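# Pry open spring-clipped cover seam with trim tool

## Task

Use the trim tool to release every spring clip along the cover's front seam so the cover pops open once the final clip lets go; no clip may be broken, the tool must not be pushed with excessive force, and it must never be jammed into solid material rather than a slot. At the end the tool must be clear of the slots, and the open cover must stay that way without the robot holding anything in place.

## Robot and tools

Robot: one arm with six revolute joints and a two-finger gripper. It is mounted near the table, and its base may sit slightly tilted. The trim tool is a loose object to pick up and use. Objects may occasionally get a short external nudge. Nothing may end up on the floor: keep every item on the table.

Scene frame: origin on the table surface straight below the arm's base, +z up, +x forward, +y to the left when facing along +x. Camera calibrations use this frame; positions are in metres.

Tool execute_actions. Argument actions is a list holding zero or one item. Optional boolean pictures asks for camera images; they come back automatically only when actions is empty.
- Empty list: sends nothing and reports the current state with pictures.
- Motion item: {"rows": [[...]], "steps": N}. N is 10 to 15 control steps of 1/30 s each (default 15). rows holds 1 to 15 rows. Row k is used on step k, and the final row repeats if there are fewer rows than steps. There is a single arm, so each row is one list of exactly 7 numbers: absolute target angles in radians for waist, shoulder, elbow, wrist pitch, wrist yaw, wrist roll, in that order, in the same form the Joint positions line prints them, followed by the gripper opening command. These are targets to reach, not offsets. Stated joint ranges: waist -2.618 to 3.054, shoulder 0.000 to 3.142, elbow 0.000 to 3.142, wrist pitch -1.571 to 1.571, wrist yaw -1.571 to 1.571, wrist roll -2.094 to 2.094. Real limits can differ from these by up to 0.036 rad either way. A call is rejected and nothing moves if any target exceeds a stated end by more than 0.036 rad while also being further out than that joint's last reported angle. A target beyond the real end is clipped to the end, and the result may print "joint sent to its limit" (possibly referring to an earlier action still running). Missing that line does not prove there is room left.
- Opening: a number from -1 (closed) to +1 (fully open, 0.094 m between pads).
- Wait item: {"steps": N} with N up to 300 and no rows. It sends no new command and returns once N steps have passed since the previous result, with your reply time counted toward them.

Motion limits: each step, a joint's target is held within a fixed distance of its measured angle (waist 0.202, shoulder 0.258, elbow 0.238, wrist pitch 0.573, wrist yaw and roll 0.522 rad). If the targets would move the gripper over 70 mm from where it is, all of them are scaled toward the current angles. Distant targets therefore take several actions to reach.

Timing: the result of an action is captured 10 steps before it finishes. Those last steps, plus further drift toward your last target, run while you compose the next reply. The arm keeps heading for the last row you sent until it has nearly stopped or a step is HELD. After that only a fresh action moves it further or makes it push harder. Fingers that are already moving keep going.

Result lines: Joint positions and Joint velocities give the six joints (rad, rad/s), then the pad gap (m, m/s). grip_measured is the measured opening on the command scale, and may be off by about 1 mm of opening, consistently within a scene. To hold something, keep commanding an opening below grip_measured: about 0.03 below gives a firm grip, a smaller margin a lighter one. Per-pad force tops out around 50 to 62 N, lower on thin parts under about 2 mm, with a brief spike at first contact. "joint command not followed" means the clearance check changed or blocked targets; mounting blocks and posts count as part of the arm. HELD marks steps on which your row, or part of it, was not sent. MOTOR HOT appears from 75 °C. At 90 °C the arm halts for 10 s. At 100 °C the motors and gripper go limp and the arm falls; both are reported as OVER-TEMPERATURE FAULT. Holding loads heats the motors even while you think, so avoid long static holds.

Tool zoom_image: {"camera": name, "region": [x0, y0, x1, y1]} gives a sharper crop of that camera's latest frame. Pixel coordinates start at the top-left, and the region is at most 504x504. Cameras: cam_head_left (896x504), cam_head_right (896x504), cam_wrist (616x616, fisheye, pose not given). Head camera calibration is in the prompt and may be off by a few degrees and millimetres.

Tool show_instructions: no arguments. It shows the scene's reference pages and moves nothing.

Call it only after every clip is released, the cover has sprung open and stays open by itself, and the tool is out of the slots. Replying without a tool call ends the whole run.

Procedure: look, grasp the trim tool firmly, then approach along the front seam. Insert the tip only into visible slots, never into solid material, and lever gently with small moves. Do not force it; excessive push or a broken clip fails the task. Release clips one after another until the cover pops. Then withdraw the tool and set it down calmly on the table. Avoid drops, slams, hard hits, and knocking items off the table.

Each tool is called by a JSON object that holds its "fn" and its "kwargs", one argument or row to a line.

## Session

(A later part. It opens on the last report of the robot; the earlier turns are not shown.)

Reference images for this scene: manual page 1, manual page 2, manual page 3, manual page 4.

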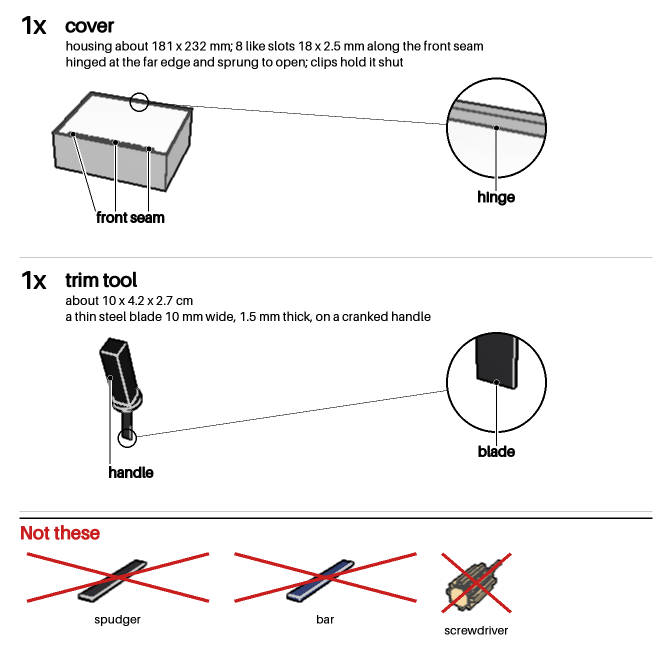

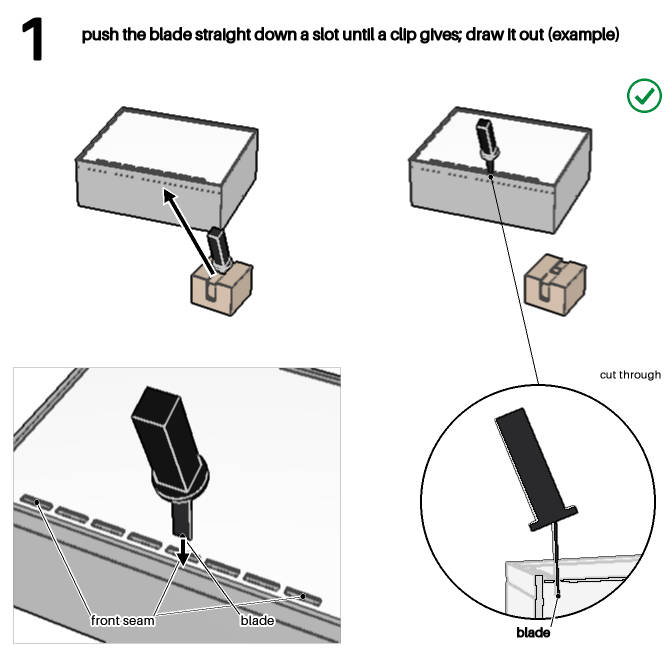

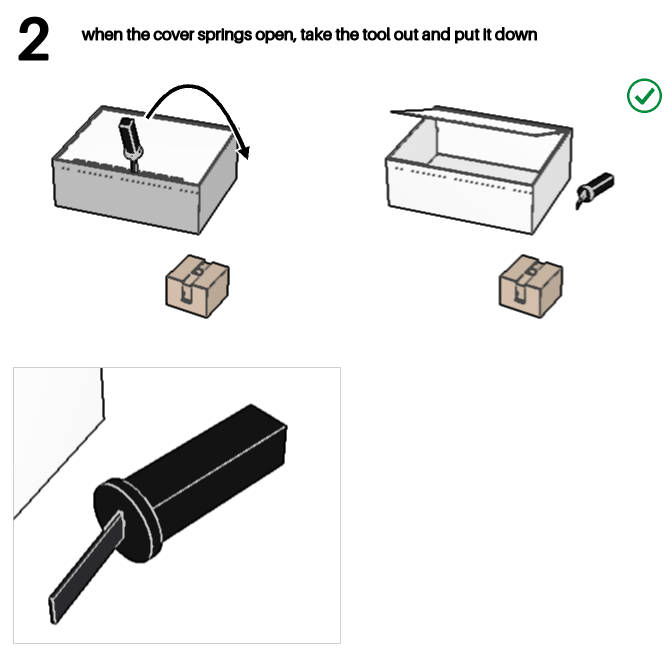

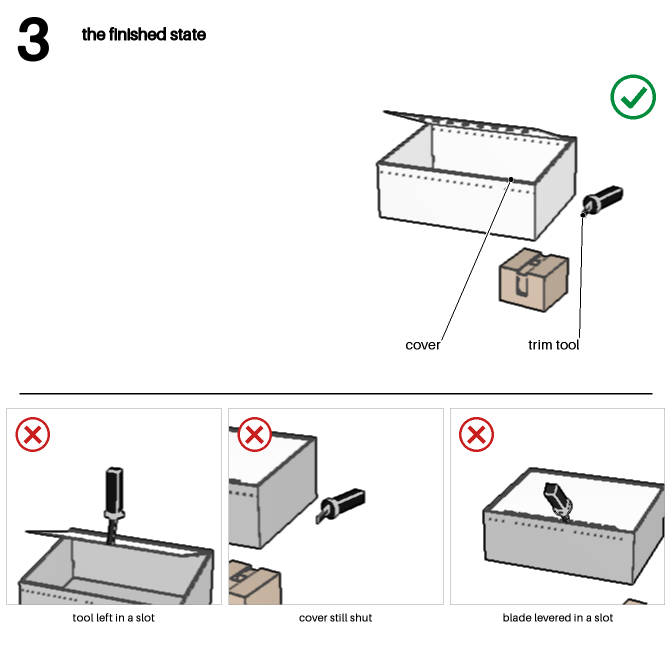

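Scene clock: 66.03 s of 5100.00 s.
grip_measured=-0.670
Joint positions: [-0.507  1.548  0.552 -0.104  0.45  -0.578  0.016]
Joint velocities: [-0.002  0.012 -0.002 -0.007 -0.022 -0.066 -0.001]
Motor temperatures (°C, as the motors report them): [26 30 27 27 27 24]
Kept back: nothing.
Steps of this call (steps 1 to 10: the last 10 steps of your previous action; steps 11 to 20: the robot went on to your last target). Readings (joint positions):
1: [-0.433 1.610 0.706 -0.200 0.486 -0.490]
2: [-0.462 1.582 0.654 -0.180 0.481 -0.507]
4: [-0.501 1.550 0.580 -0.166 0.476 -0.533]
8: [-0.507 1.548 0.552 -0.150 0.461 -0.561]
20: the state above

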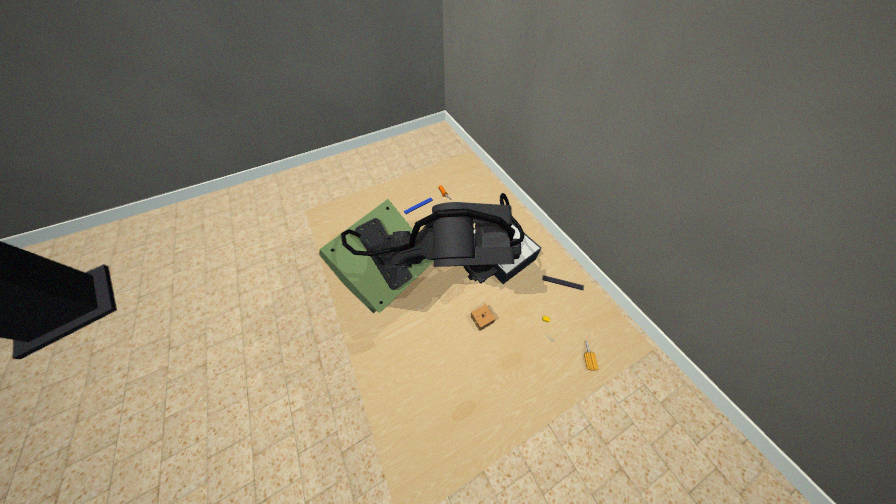

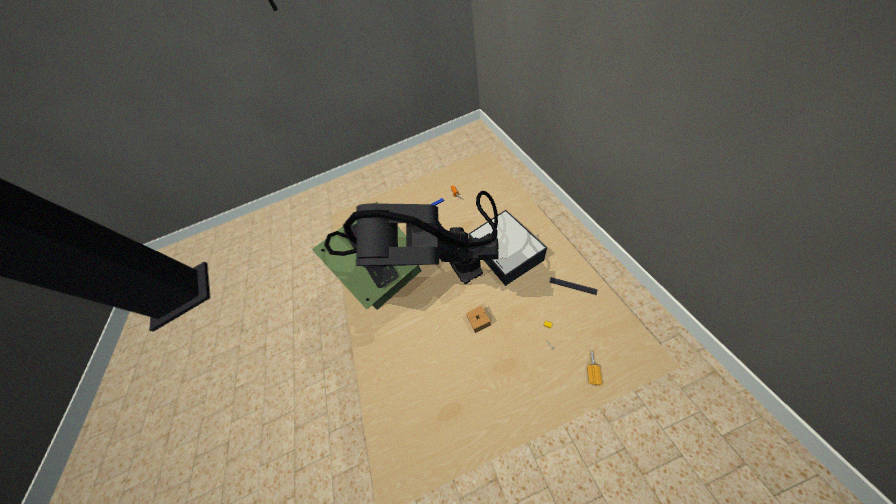

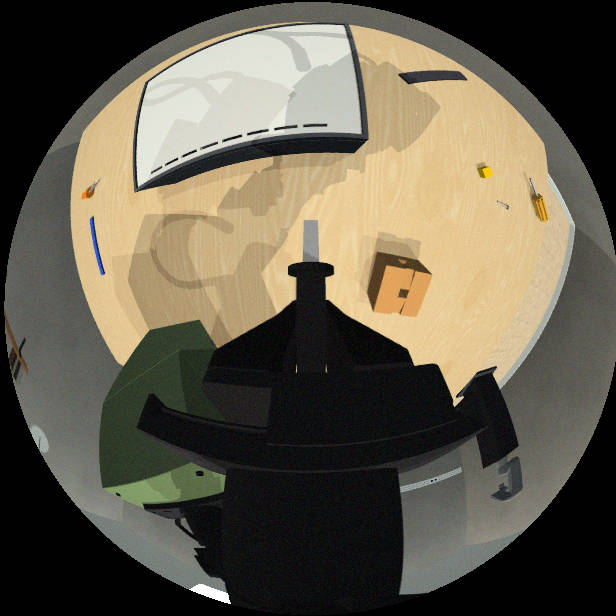

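{"fn": "execute_actions", "kwargs": {
  "actions": [
    {"rows":[[-0.512,1.575,0.575,-0.085,0.445,-0.585,-0.705],[-0.518,1.595,0.585,-0.065,0.44,-0.592,-0.705],[-0.523,1.615,0.593,-0.045,0.435,-0.599,-0.705],[-0.529,1.635,0.601,-0.025,0.43,-0.606,-0.705],[-0.534,1.655,0.609,-0.005,0.425,-0.613,-0.705],[-0.54,1.675,0.616,0.015,0.42,-0.62,-0.705],[-0.546,1.695,0.622,0.035,0.415,-0.627,-0.705],[-0.551,1.71,0.627,0.055,0.41,-0.634,-0.705],[-0.554,1.722,0.63,0.075,0.408,-0.639,-0.705]],"steps":15}
  ],
  "pictures": false
}}

{"fn": "execute_actions", "kwargs": {
  "actions": [
    {"steps":22}
  ],
  "pictures": true
}}

Scene clock: 70.20 s of 5100.00 s.
grip_measured=-0.670
Joint positions: [-0.517  1.603  0.568 -0.073  0.447 -0.588  0.016]
Joint velocities: [-0.164  0.598  0.242  0.286 -0.037 -0.095 -0.   ]
Motor temperatures (°C, as the motors report them): [26 30 27 27 27 24]
Steps of this call (steps 1 to 15: the robot went on to your last target; steps 16 to 90: nothing new was sent; then 1.00 s passed at rest; steps 91 to 95: the first 5 steps of this action). Readings (joint positions):
91: [-0.507 1.549 0.552 -0.102 0.449 -0.580]
92: [-0.508 1.555 0.552 -0.097 0.449 -0.580]
94: [-0.512 1.583 0.561 -0.084 0.448 -0.585]
95: the state above

Scene clock: 70.93 s of 5100.00 s.
grip_measured=-0.670
Joint positions: [-0.549  1.709  0.603  0.059  0.424 -0.629  0.016]
Joint velocities: [-0.007 -0.002 -0.007 -0.022 -0.066  0.037 -0.001]
Motor temperatures (°C, as the motors report them): [26 30 27 27 27 24]
Kept back: nothing.
Steps of this call (steps 1 to 10: the last 10 steps of your previous action; steps 11 to 22: the robot went on to your last target). Readings (joint positions):
1: [-0.523 1.625 0.576 -0.060 0.444 -0.593]
2: [-0.529 1.646 0.584 -0.045 0.442 -0.597]
4: [-0.541 1.684 0.597 -0.011 0.436 -0.608]
8: [-0.549 1.709 0.603 0.030 0.428 -0.621]
22: the state above

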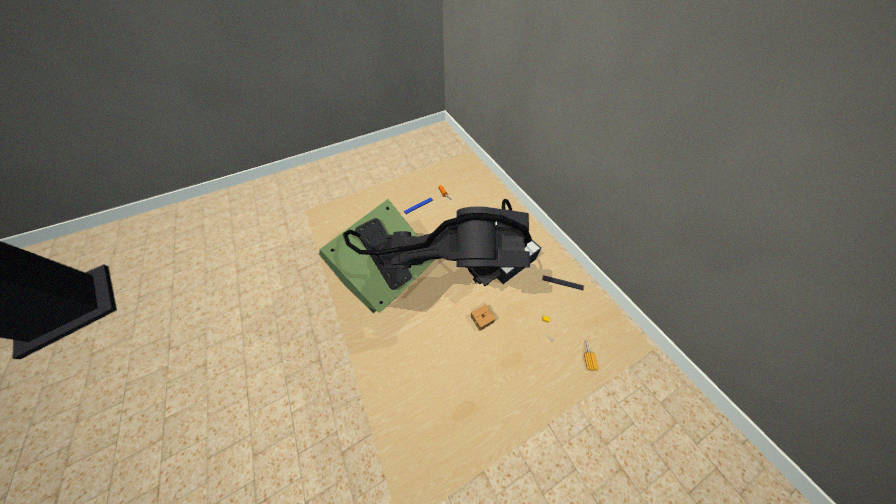

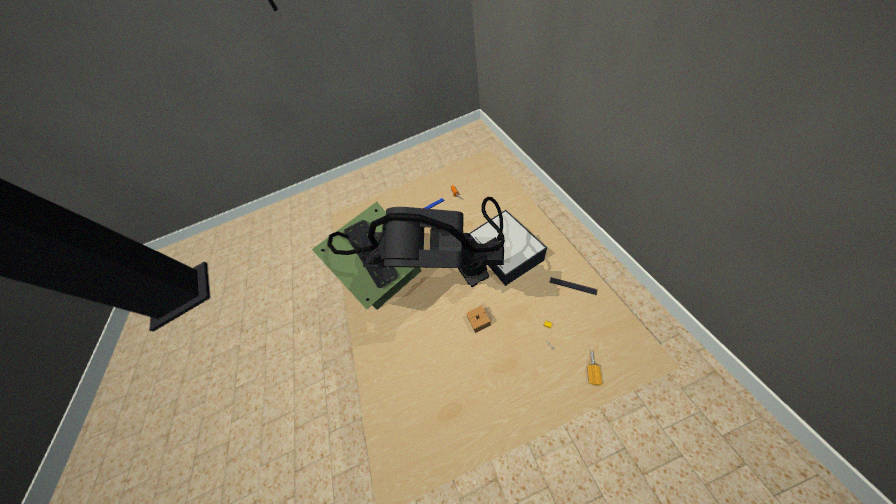

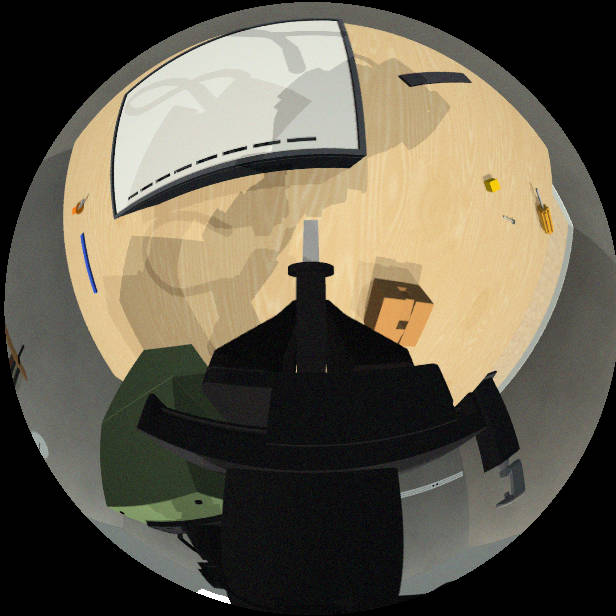

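{"fn": "execute_actions", "kwargs": {
  "actions": [
    {"rows":[[-0.545,1.735,0.63,0.055,0.426,-0.625,-0.69],[-0.54,1.75,0.64,0.05,0.428,-0.621,-0.69],[-0.534,1.762,0.652,0.045,0.43,-0.617,-0.69],[-0.528,1.772,0.664,0.04,0.432,-0.613,-0.69],[-0.522,1.78,0.676,0.036,0.434,-0.609,-0.69],[-0.516,1.787,0.688,0.032,0.437,-0.605,-0.69],[-0.509,1.793,0.70,0.029,0.44,-0.60,-0.685],[-0.503,1.797,0.71,0.027,0.442,-0.596,-0.685],[-0.499,1.798,0.715,0.026,0.443,-0.594,-0.685]],"steps":15}
  ],
  "pictures": false
}}

{"fn": "execute_actions", "kwargs": {
  "actions": [
    {"steps":22}
  ],
  "pictures": true
}}

Scene clock: 72.63 s of 5100.00 s.
grip_measured=-0.670
Joint positions: [-0.548  1.745  0.629  0.056  0.425 -0.626  0.016]
Joint velocities: [ 0.071  0.349  0.31  -0.095  0.007  0.168  0.   ]
Motor temperatures (°C, as the motors report them): [26 30 27 27 27 24]
Steps of this call (steps 1 to 15: the robot went on to your last target; steps 16 to 46: nothing new was sent; steps 47 to 51: the first 5 steps of this action). Readings (joint positions):
47: [-0.549 1.709 0.603 0.059 0.423 -0.630]
48: [-0.549 1.712 0.604 0.059 0.423 -0.630]
50: [-0.549 1.733 0.618 0.058 0.424 -0.628]
51: the state above

Scene clock: 73.37 s of 5100.00 s.
grip_measured=-0.670
Joint positions: [-0.513  1.783  0.693  0.045  0.436 -0.603  0.016]
Joint velocities: [ 0.002 -0.017 -0.007  0.007  0.066  0.11   0.   ]
Motor temperatures (°C, as the motors report them): [26 30 27 27 27 24]
Kept back: nothing.
Steps of this call (steps 1 to 10: the last 10 steps of your previous action; steps 11 to 22: the robot went on to your last target). Readings (joint positions):
1: [-0.545 1.757 0.640 0.053 0.427 -0.623]
2: [-0.540 1.767 0.652 0.051 0.428 -0.621]
4: [-0.527 1.780 0.673 0.047 0.431 -0.615]
8: [-0.513 1.783 0.692 0.047 0.432 -0.608]
22: the state above

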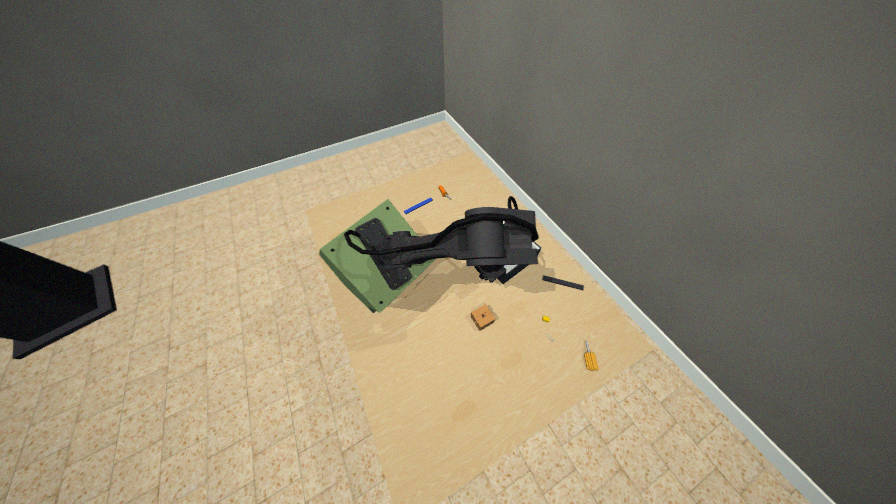

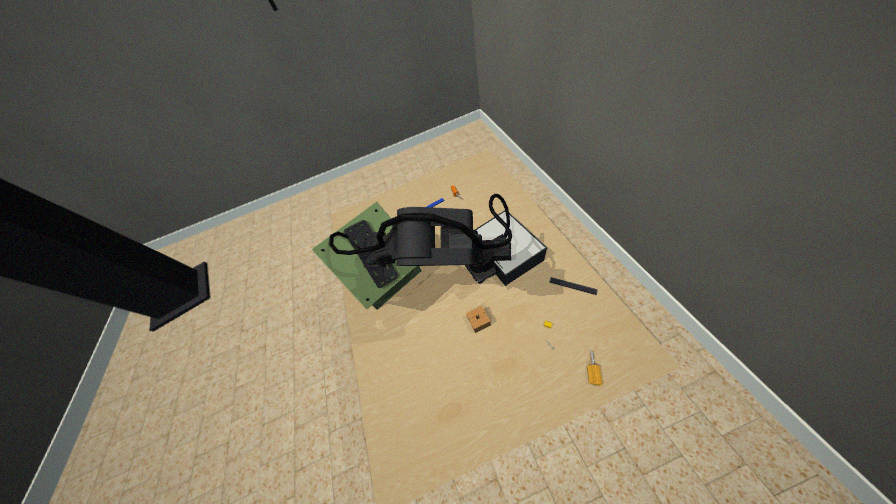

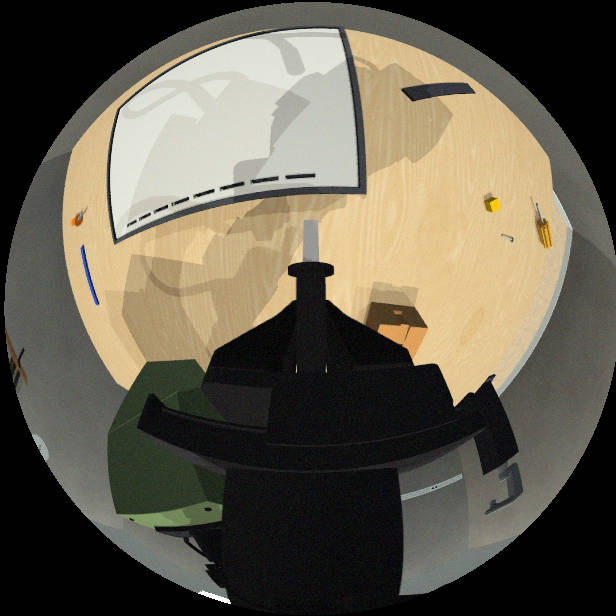

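{"fn": "execute_actions", "kwargs": {
  "actions": [
    {"rows":[[-0.50,1.80,0.72,0.03,0.445,-0.596,-0.685],[-0.495,1.804,0.73,0.02,0.447,-0.591,-0.685],[-0.489,1.808,0.74,0.01,0.45,-0.585,-0.685],[-0.484,1.812,0.75,0.0,0.452,-0.58,-0.685],[-0.478,1.816,0.76,-0.01,0.455,-0.574,-0.685],[-0.473,1.82,0.77,-0.02,0.457,-0.569,-0.685],[-0.467,1.824,0.78,-0.03,0.46,-0.563,-0.685],[-0.462,1.828,0.79,-0.04,0.462,-0.558,-0.685],[-0.456,1.832,0.80,-0.048,0.465,-0.552,-0.685],[-0.451,1.835,0.81,-0.055,0.468,-0.546,-0.685]],"steps":15}
  ],
  "pictures": false
}}

{"fn": "execute_actions", "kwargs": {
  "actions": [
    {"steps":22}
  ],
  "pictures": true
}}

Scene clock: 74.73 s of 5100.00 s.
grip_measured=-0.670
Joint positions: [-0.507  1.792  0.713  0.026  0.442 -0.596  0.016]
Joint velocities: [ 0.11   0.149  0.31  -0.168 -0.051  0.11   0.001]
Motor temperatures (°C, as the motors report them): [26 30 27 27 27 24]
Steps of this call (steps 1 to 15: the robot went on to your last target; steps 16 to 36: nothing new was sent; steps 37 to 41: the first 5 steps of this action). Readings (joint positions):
37: [-0.513 1.783 0.693 0.045 0.436 -0.603]
38: [-0.513 1.783 0.693 0.044 0.437 -0.602]
40: [-0.511 1.787 0.703 0.032 0.440 -0.599]
41: the state above

Scene clock: 75.47 s of 5100.00 s.
grip_measured=-0.670
Joint positions: [-0.47   1.819  0.783 -0.037  0.464 -0.555  0.016]
Joint velocities: [-0.002  0.002 -0.022 -0.007 -0.125  0.051  0.001]
Motor temperatures (°C, as the motors report them): [26 30 27 27 27 24]
Kept back: nothing.
Steps of this call (steps 1 to 10: the last 10 steps of your previous action; steps 11 to 22: the robot went on to your last target). Readings (joint positions):
1: [-0.503 1.797 0.723 0.019 0.444 -0.592]
2: [-0.497 1.801 0.734 0.013 0.446 -0.588]
4: [-0.484 1.809 0.757 -0.001 0.450 -0.580]
8: [-0.471 1.818 0.780 -0.029 0.463 -0.565]
22: the state above

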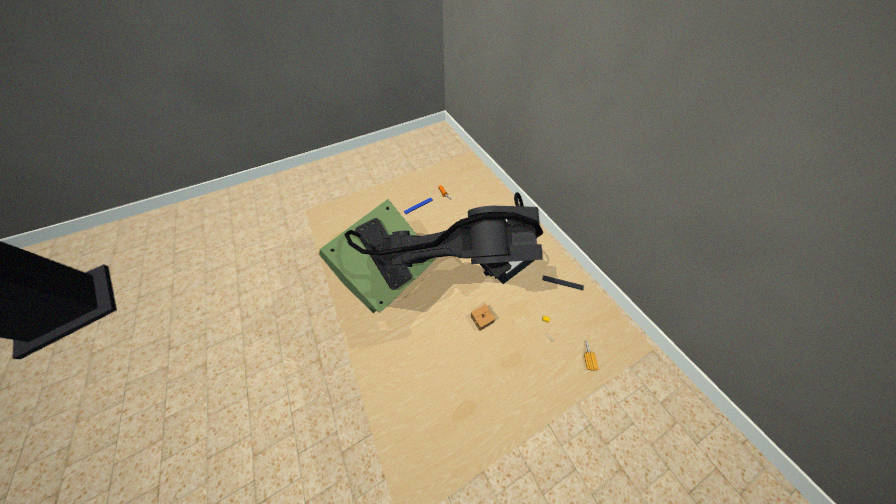

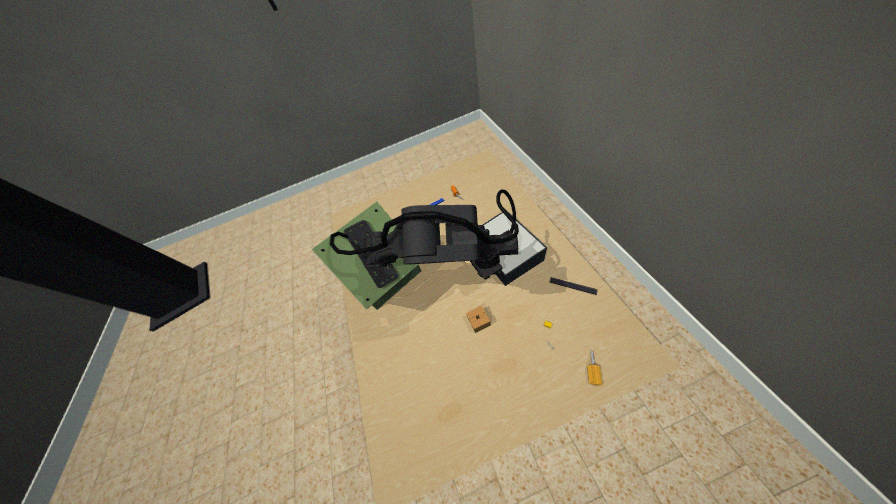

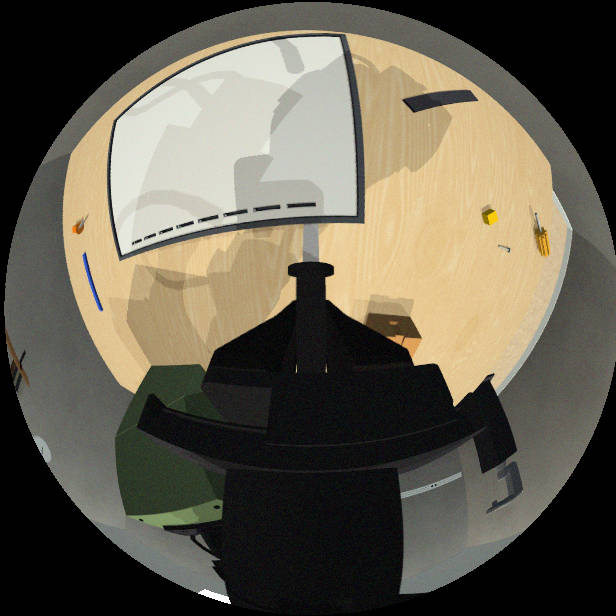

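{"fn": "zoom_image", "kwargs": {
  "camera": "cam_wrist",
  "region": [260, 190, 370, 300]
}}

Region (260, 190, 370, 300) of cam_wrist's 616x616 image, scaled by 4.582, with more detail than that image has.

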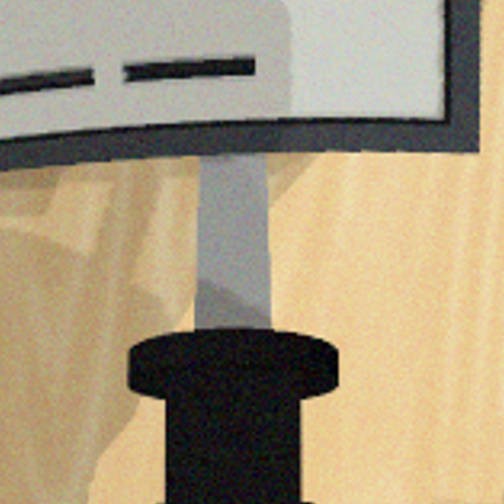

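{"fn": "execute_actions", "kwargs": {
  "actions": [
    {"rows":[[-0.45,1.805,0.815,-0.06,0.47,-0.545,-0.685],[-0.446,1.803,0.819,-0.067,0.472,-0.541,-0.685],[-0.442,1.801,0.823,-0.074,0.473,-0.537,-0.685],[-0.438,1.80,0.827,-0.081,0.475,-0.533,-0.685],[-0.434,1.798,0.831,-0.088,0.476,-0.529,-0.685],[-0.43,1.796,0.835,-0.095,0.478,-0.525,-0.685],[-0.426,1.795,0.839,-0.102,0.479,-0.521,-0.685],[-0.422,1.793,0.843,-0.109,0.481,-0.518,-0.685],[-0.418,1.791,0.847,-0.116,0.482,-0.514,-0.685],[-0.415,1.79,0.85,-0.124,0.483,-0.511,-0.685]],"steps":15}
  ],
  "pictures": false
}}

{"fn": "execute_actions", "kwargs": {
  "actions": [
    {"steps":24}
  ],
  "pictures": true
}}

Scene clock: 77.57 s of 5100.00 s.
grip_measured=-0.670
Joint positions: [-0.461  1.819  0.792 -0.057  0.469 -0.548  0.016]
Joint velocities: [ 0.085 -0.002  0.105 -0.212  0.095  0.125  0.   ]
Motor temperatures (°C, as the motors report them): [26 30 27 27 27 24]
Steps of this call (steps 1 to 15: the robot went on to your last target; steps 16 to 58: nothing new was sent; steps 59 to 63: the first 5 steps of this action). Readings (joint positions):
59: [-0.470 1.819 0.783 -0.037 0.464 -0.555]
60: [-0.469 1.819 0.783 -0.039 0.464 -0.554]
62: [-0.465 1.819 0.788 -0.049 0.466 -0.550]
63: the state above

Scene clock: 78.37 s of 5100.00 s.
grip_measured=-0.670
Joint positions: [-0.437  1.812  0.818 -0.125  0.489 -0.52   0.016]
Joint velocities: [-0.012  0.002 -0.017  0.007 -0.022 -0.022 -0.   ]
Motor temperatures (°C, as the motors report them): [26 30 27 27 27 24]
Kept back: nothing.
Steps of this call (steps 1 to 10: the last 10 steps of your previous action; steps 11 to 24: the robot went on to your last target). Readings (joint positions):
1: [-0.459 1.819 0.796 -0.066 0.473 -0.545]
2: [-0.456 1.819 0.800 -0.074 0.476 -0.542]
4: [-0.449 1.819 0.807 -0.091 0.482 -0.536]
8: [-0.438 1.816 0.816 -0.115 0.489 -0.526]
24: the state above

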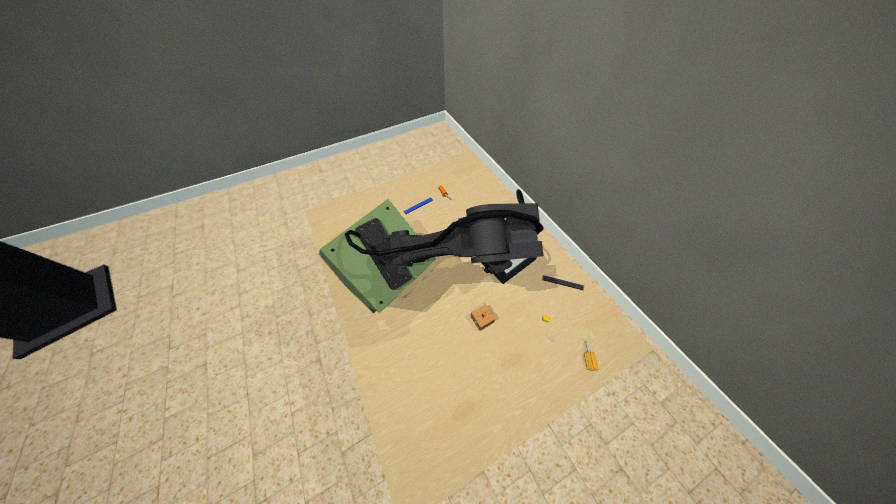

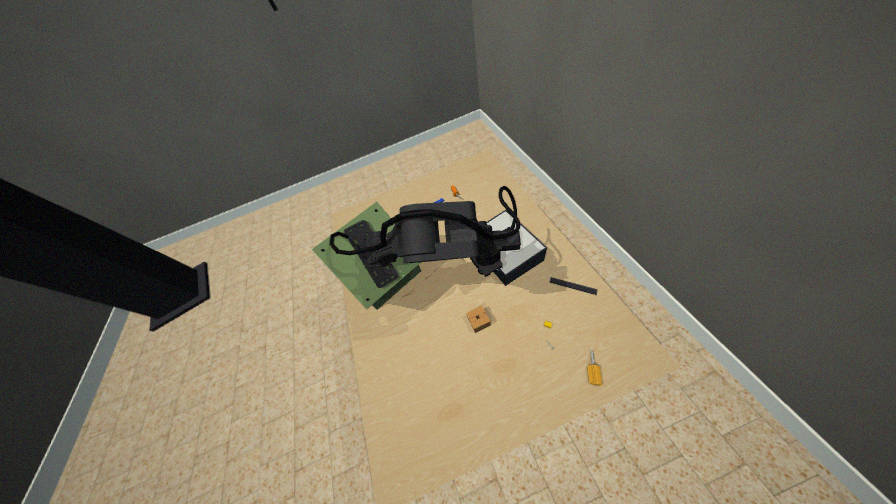

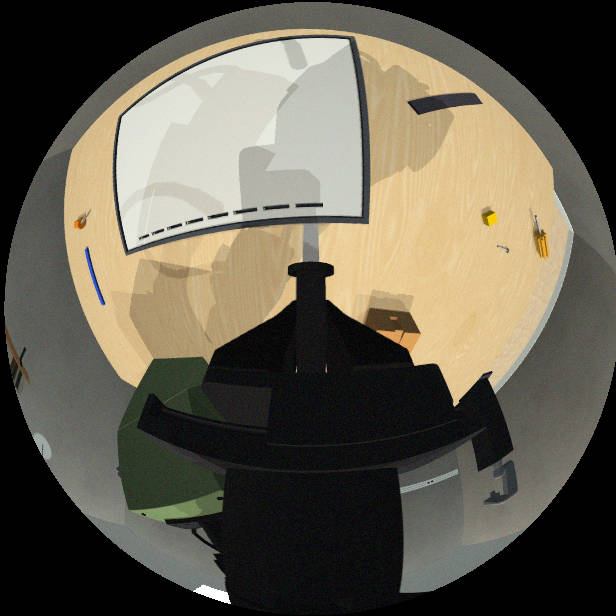

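{"fn": "zoom_image", "kwargs": {
  "camera": "cam_wrist",
  "region": [260, 190, 370, 300]
}}

Region (260, 190, 370, 300) of cam_wrist's 616x616 image, scaled by 4.582, with more detail than that image has.

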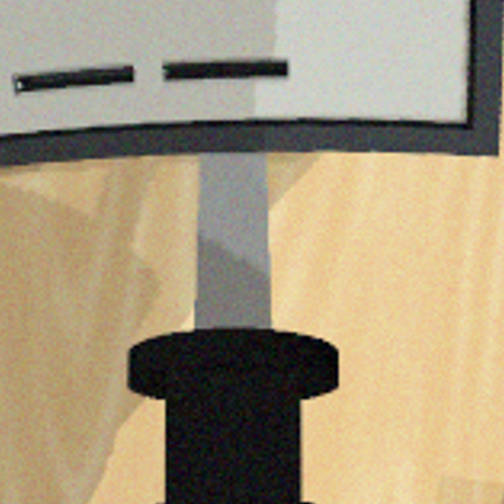

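{"fn": "execute_actions", "kwargs": {
  "actions": [
    {"rows":[[-0.42,1.815,0.85,-0.105,0.485,-0.512,-0.685],[-0.417,1.816,0.856,-0.11,0.485,-0.509,-0.685],[-0.413,1.817,0.862,-0.115,0.485,-0.506,-0.685],[-0.41,1.818,0.868,-0.12,0.485,-0.503,-0.685],[-0.406,1.819,0.874,-0.125,0.485,-0.50,-0.685],[-0.403,1.82,0.88,-0.13,0.485,-0.497,-0.685],[-0.399,1.821,0.886,-0.135,0.485,-0.494,-0.685],[-0.396,1.822,0.892,-0.14,0.485,-0.491,-0.685],[-0.392,1.823,0.898,-0.145,0.485,-0.488,-0.685],[-0.389,1.824,0.904,-0.15,0.485,-0.485,-0.685]],"steps":15}
  ],
  "pictures": false
}}

{"fn": "execute_actions", "kwargs": {
  "actions": [
    {"steps":24}
  ],
  "pictures": true
}}

Scene clock: 80.53 s of 5100.00 s.
grip_measured=-0.670
Joint positions: [-0.435  1.812  0.824 -0.134  0.491 -0.517  0.016]
Joint velocities: [ 0.032 -0.017  0.115 -0.256  0.051  0.066  0.001]
Motor temperatures (°C, as the motors report them): [26 30 27 27 27 24]
Steps of this call (steps 1 to 15: the robot went on to your last target; steps 16 to 60: nothing new was sent; steps 61 to 65: the first 5 steps of this action). Readings (joint positions):
61: [-0.437 1.812 0.818 -0.125 0.489 -0.520]
62: [-0.437 1.812 0.818 -0.125 0.489 -0.520]
64: [-0.436 1.812 0.820 -0.127 0.489 -0.518]
65: the state above

Scene clock: 81.33 s of 5100.00 s.
grip_measured=-0.670
Joint positions: [-0.42   1.812  0.859 -0.2    0.511 -0.495  0.016]
Joint velocities: [-0.007  0.002 -0.007 -0.007 -0.066 -0.007 -0.002]
Motor temperatures (°C, as the motors report them): [26 30 27 27 27 24]
Kept back: nothing.
Steps of this call (steps 1 to 10: the last 10 steps of your previous action; steps 11 to 24: the robot went on to your last target). Readings (joint positions):
1: [-0.434 1.812 0.829 -0.142 0.493 -0.515]
2: [-0.432 1.812 0.834 -0.150 0.495 -0.513]
4: [-0.428 1.812 0.843 -0.167 0.500 -0.508]
8: [-0.422 1.812 0.856 -0.193 0.510 -0.500]
24: the state above

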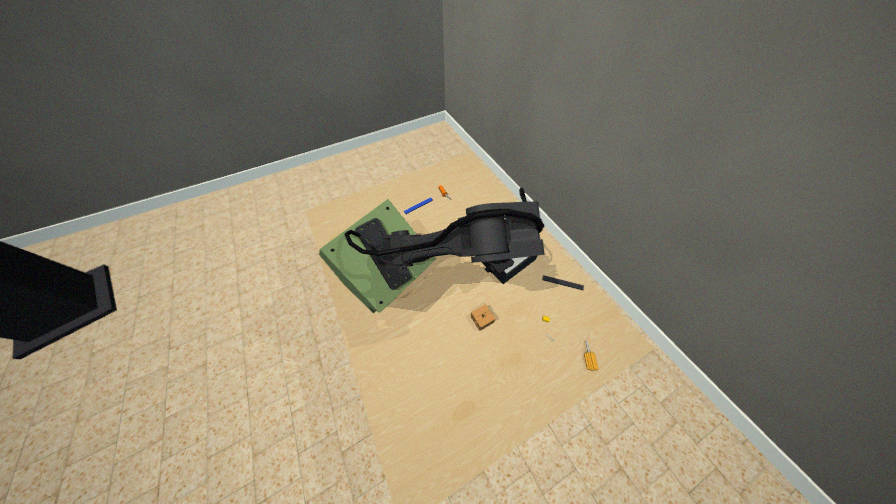

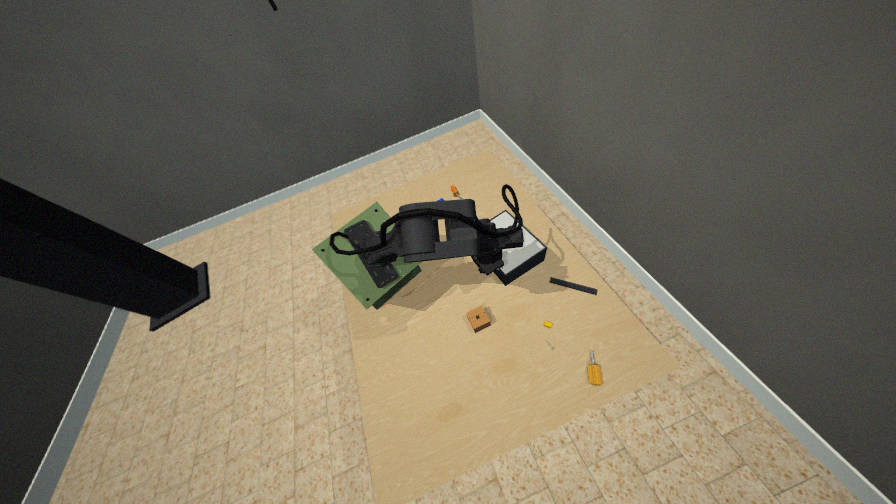

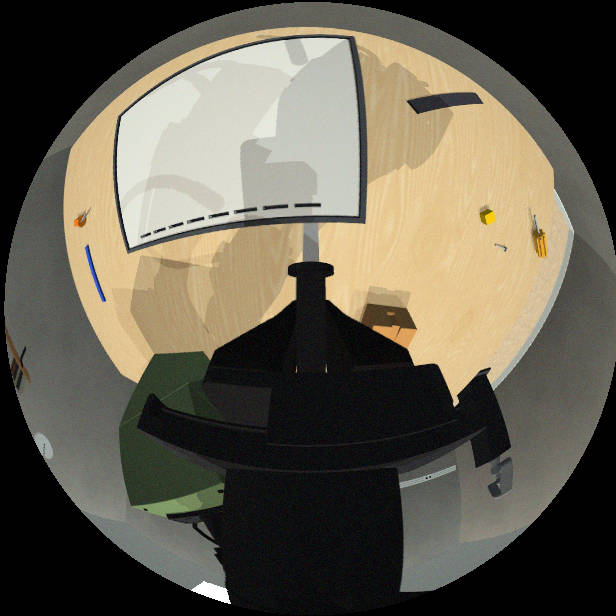

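{"fn": "execute_actions", "kwargs": {
  "actions": [
    {"rows":[[-0.40,1.82,0.89,-0.16,0.485,-0.49,-0.678],[-0.40,1.82,0.89,-0.15,0.48,-0.49,-0.678],[-0.40,1.82,0.89,-0.14,0.478,-0.49,-0.678],[-0.40,1.82,0.89,-0.13,0.476,-0.49,-0.678],[-0.40,1.82,0.89,-0.12,0.474,-0.49,-0.678],[-0.40,1.82,0.89,-0.11,0.472,-0.49,-0.678],[-0.40,1.82,0.89,-0.10,0.47,-0.49,-0.678]],"steps":15}
  ],
  "pictures": false
}}

{"fn": "execute_actions", "kwargs": {
  "actions": [
    {"steps":24}
  ],
  "pictures": true
}}

Scene clock: 82.30 s of 5100.00 s.
grip_measured=-0.666
Joint positions: [-0.42   1.812  0.859 -0.2    0.511 -0.495  0.016]
Joint velocities: [ 0.002  0.017 -0.007  0.022  0.037 -0.007 -0.   ]
Motor temperatures (°C, as the motors report them): [26 30 27 27 27 24]
Steps of this call (steps 1 to 15: the robot went on to your last target; steps 16 to 24: nothing new was sent; steps 25 to 29: the first 5 steps of this action). Readings (joint positions):
25: [-0.420 1.812 0.859 -0.200 0.511 -0.495]
26: [-0.420 1.812 0.859 -0.200 0.511 -0.495]
28: [-0.420 1.812 0.859 -0.200 0.511 -0.495]
29: the state above

Scene clock: 83.10 s of 5100.00 s.
grip_measured=-0.666
Joint positions: [-0.42   1.812  0.859 -0.199  0.511 -0.495  0.016]
Joint velocities: [ 0.002 -0.002  0.002 -0.007 -0.037 -0.007  0.   ]
Motor temperatures (°C, as the motors report them): [26 30 27 27 27 24]
Kept back: nothing.
Steps of this call (steps 1 to 10: the last 10 steps of your previous action; steps 11 to 15: the robot went on to your last target; steps 16 to 24: nothing new was sent). Readings (joint positions):
1: [-0.420 1.812 0.859 -0.200 0.511 -0.495]
2: [-0.420 1.812 0.859 -0.199 0.511 -0.495]
4: [-0.420 1.812 0.859 -0.199 0.511 -0.495]
8: [-0.420 1.812 0.859 -0.199 0.511 -0.495]
24: the state above
The arm was judged still, so your last target was given up. Only a new action makes it travel on or press farther. Fingers that are still opening or closing keep moving.

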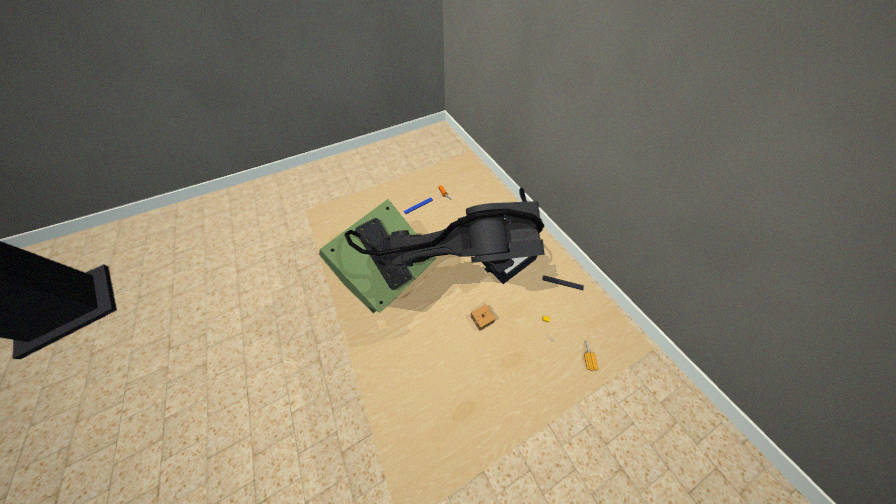

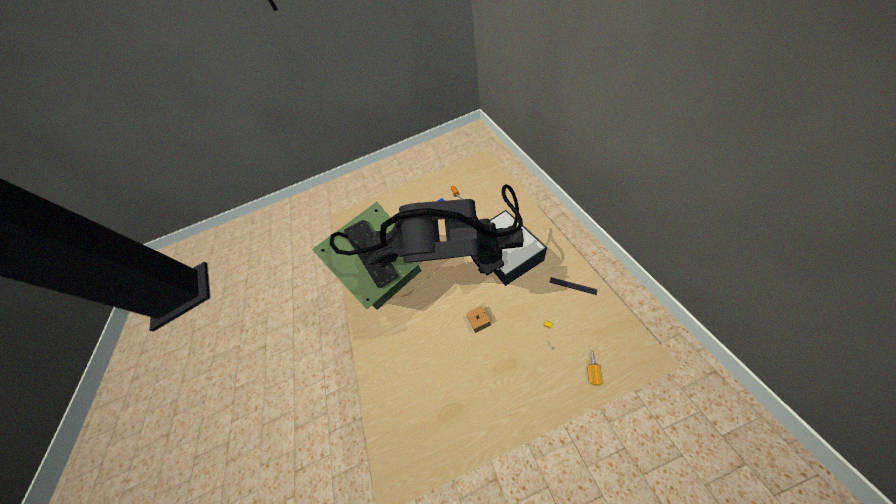

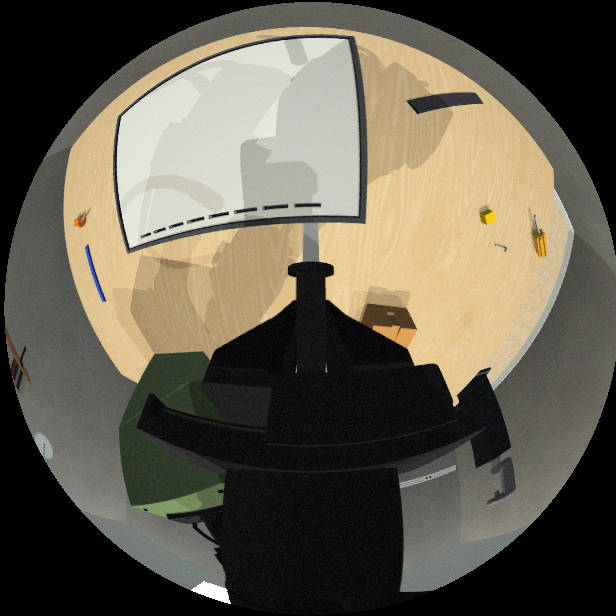

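{"fn": "execute_actions", "kwargs": {
  "actions": [
    {"rows":[[-0.40,1.82,0.89,-0.11,0.475,-0.49,-0.672],[-0.40,1.82,0.89,-0.10,0.47,-0.49,-0.671],[-0.40,1.82,0.89,-0.09,0.47,-0.49,-0.67],[-0.40,1.82,0.89,-0.08,0.47,-0.49,-0.67]],"steps":15}
  ],
  "pictures": false
}}

{"fn": "execute_actions", "kwargs": {
  "actions": [
    {"steps":24}
  ],
  "pictures": true
}}

Scene clock: 83.87 s of 5100.00 s.
grip_measured=-0.661
Joint positions: [-0.42   1.812  0.859 -0.198  0.511 -0.495  0.016]
Joint velocities: [-0.002 -0.007 -0.012 -0.037  0.066  0.037 -0.001]
Motor temperatures (°C, as the motors report them): [26 30 27 27 27 24]
Steps of this call (steps 1 to 18: nothing new was sent; steps 19 to 23: the first 5 steps of this action). Readings (joint positions):
19: [-0.420 1.812 0.859 -0.199 0.511 -0.495]
20: [-0.420 1.812 0.859 -0.199 0.511 -0.495]
22: [-0.420 1.812 0.859 -0.198 0.511 -0.495]
23: the state above

Scene clock: 84.67 s of 5100.00 s.
grip_measured=-0.661
Joint positions: [-0.42   1.812  0.859 -0.198  0.511 -0.495  0.016]
Joint velocities: [ 0.007 -0.002  0.017  0.022  0.007  0.037 -0.001]
Motor temperatures (°C, as the motors report them): [26 30 27 27 27 24]
Kept back: nothing.
Steps of this call (steps 1 to 10: the last 10 steps of your previous action; steps 11 to 15: the robot went on to your last target; steps 16 to 24: nothing new was sent). Readings (joint positions):
1: [-0.420 1.812 0.859 -0.198 0.511 -0.495]
2: [-0.420 1.812 0.859 -0.198 0.511 -0.495]
4: [-0.420 1.812 0.859 -0.198 0.511 -0.495]
8: [-0.420 1.812 0.859 -0.198 0.511 -0.495]
24: the state above
The arm was judged still, so your last target was given up. Only a new action makes it travel on or press farther. Fingers that are still opening or closing keep moving.

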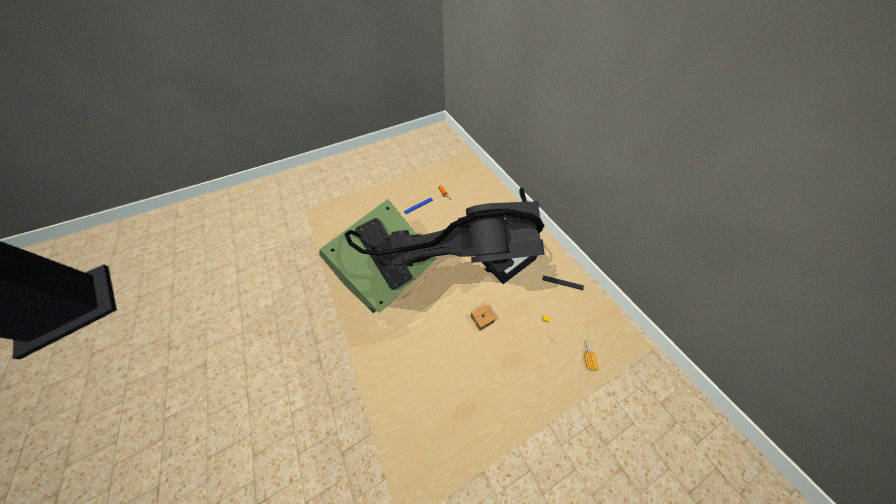

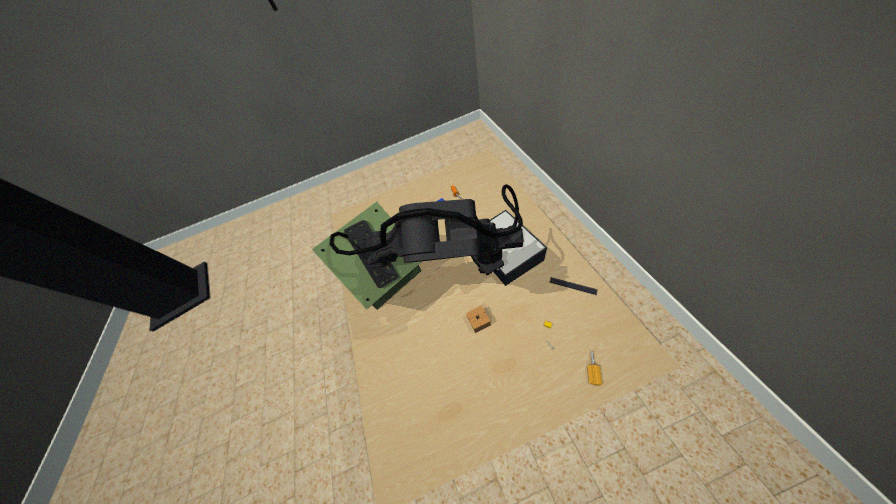

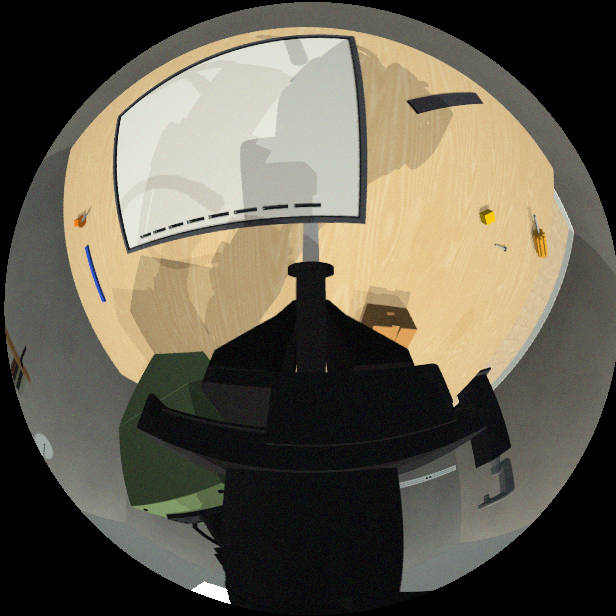

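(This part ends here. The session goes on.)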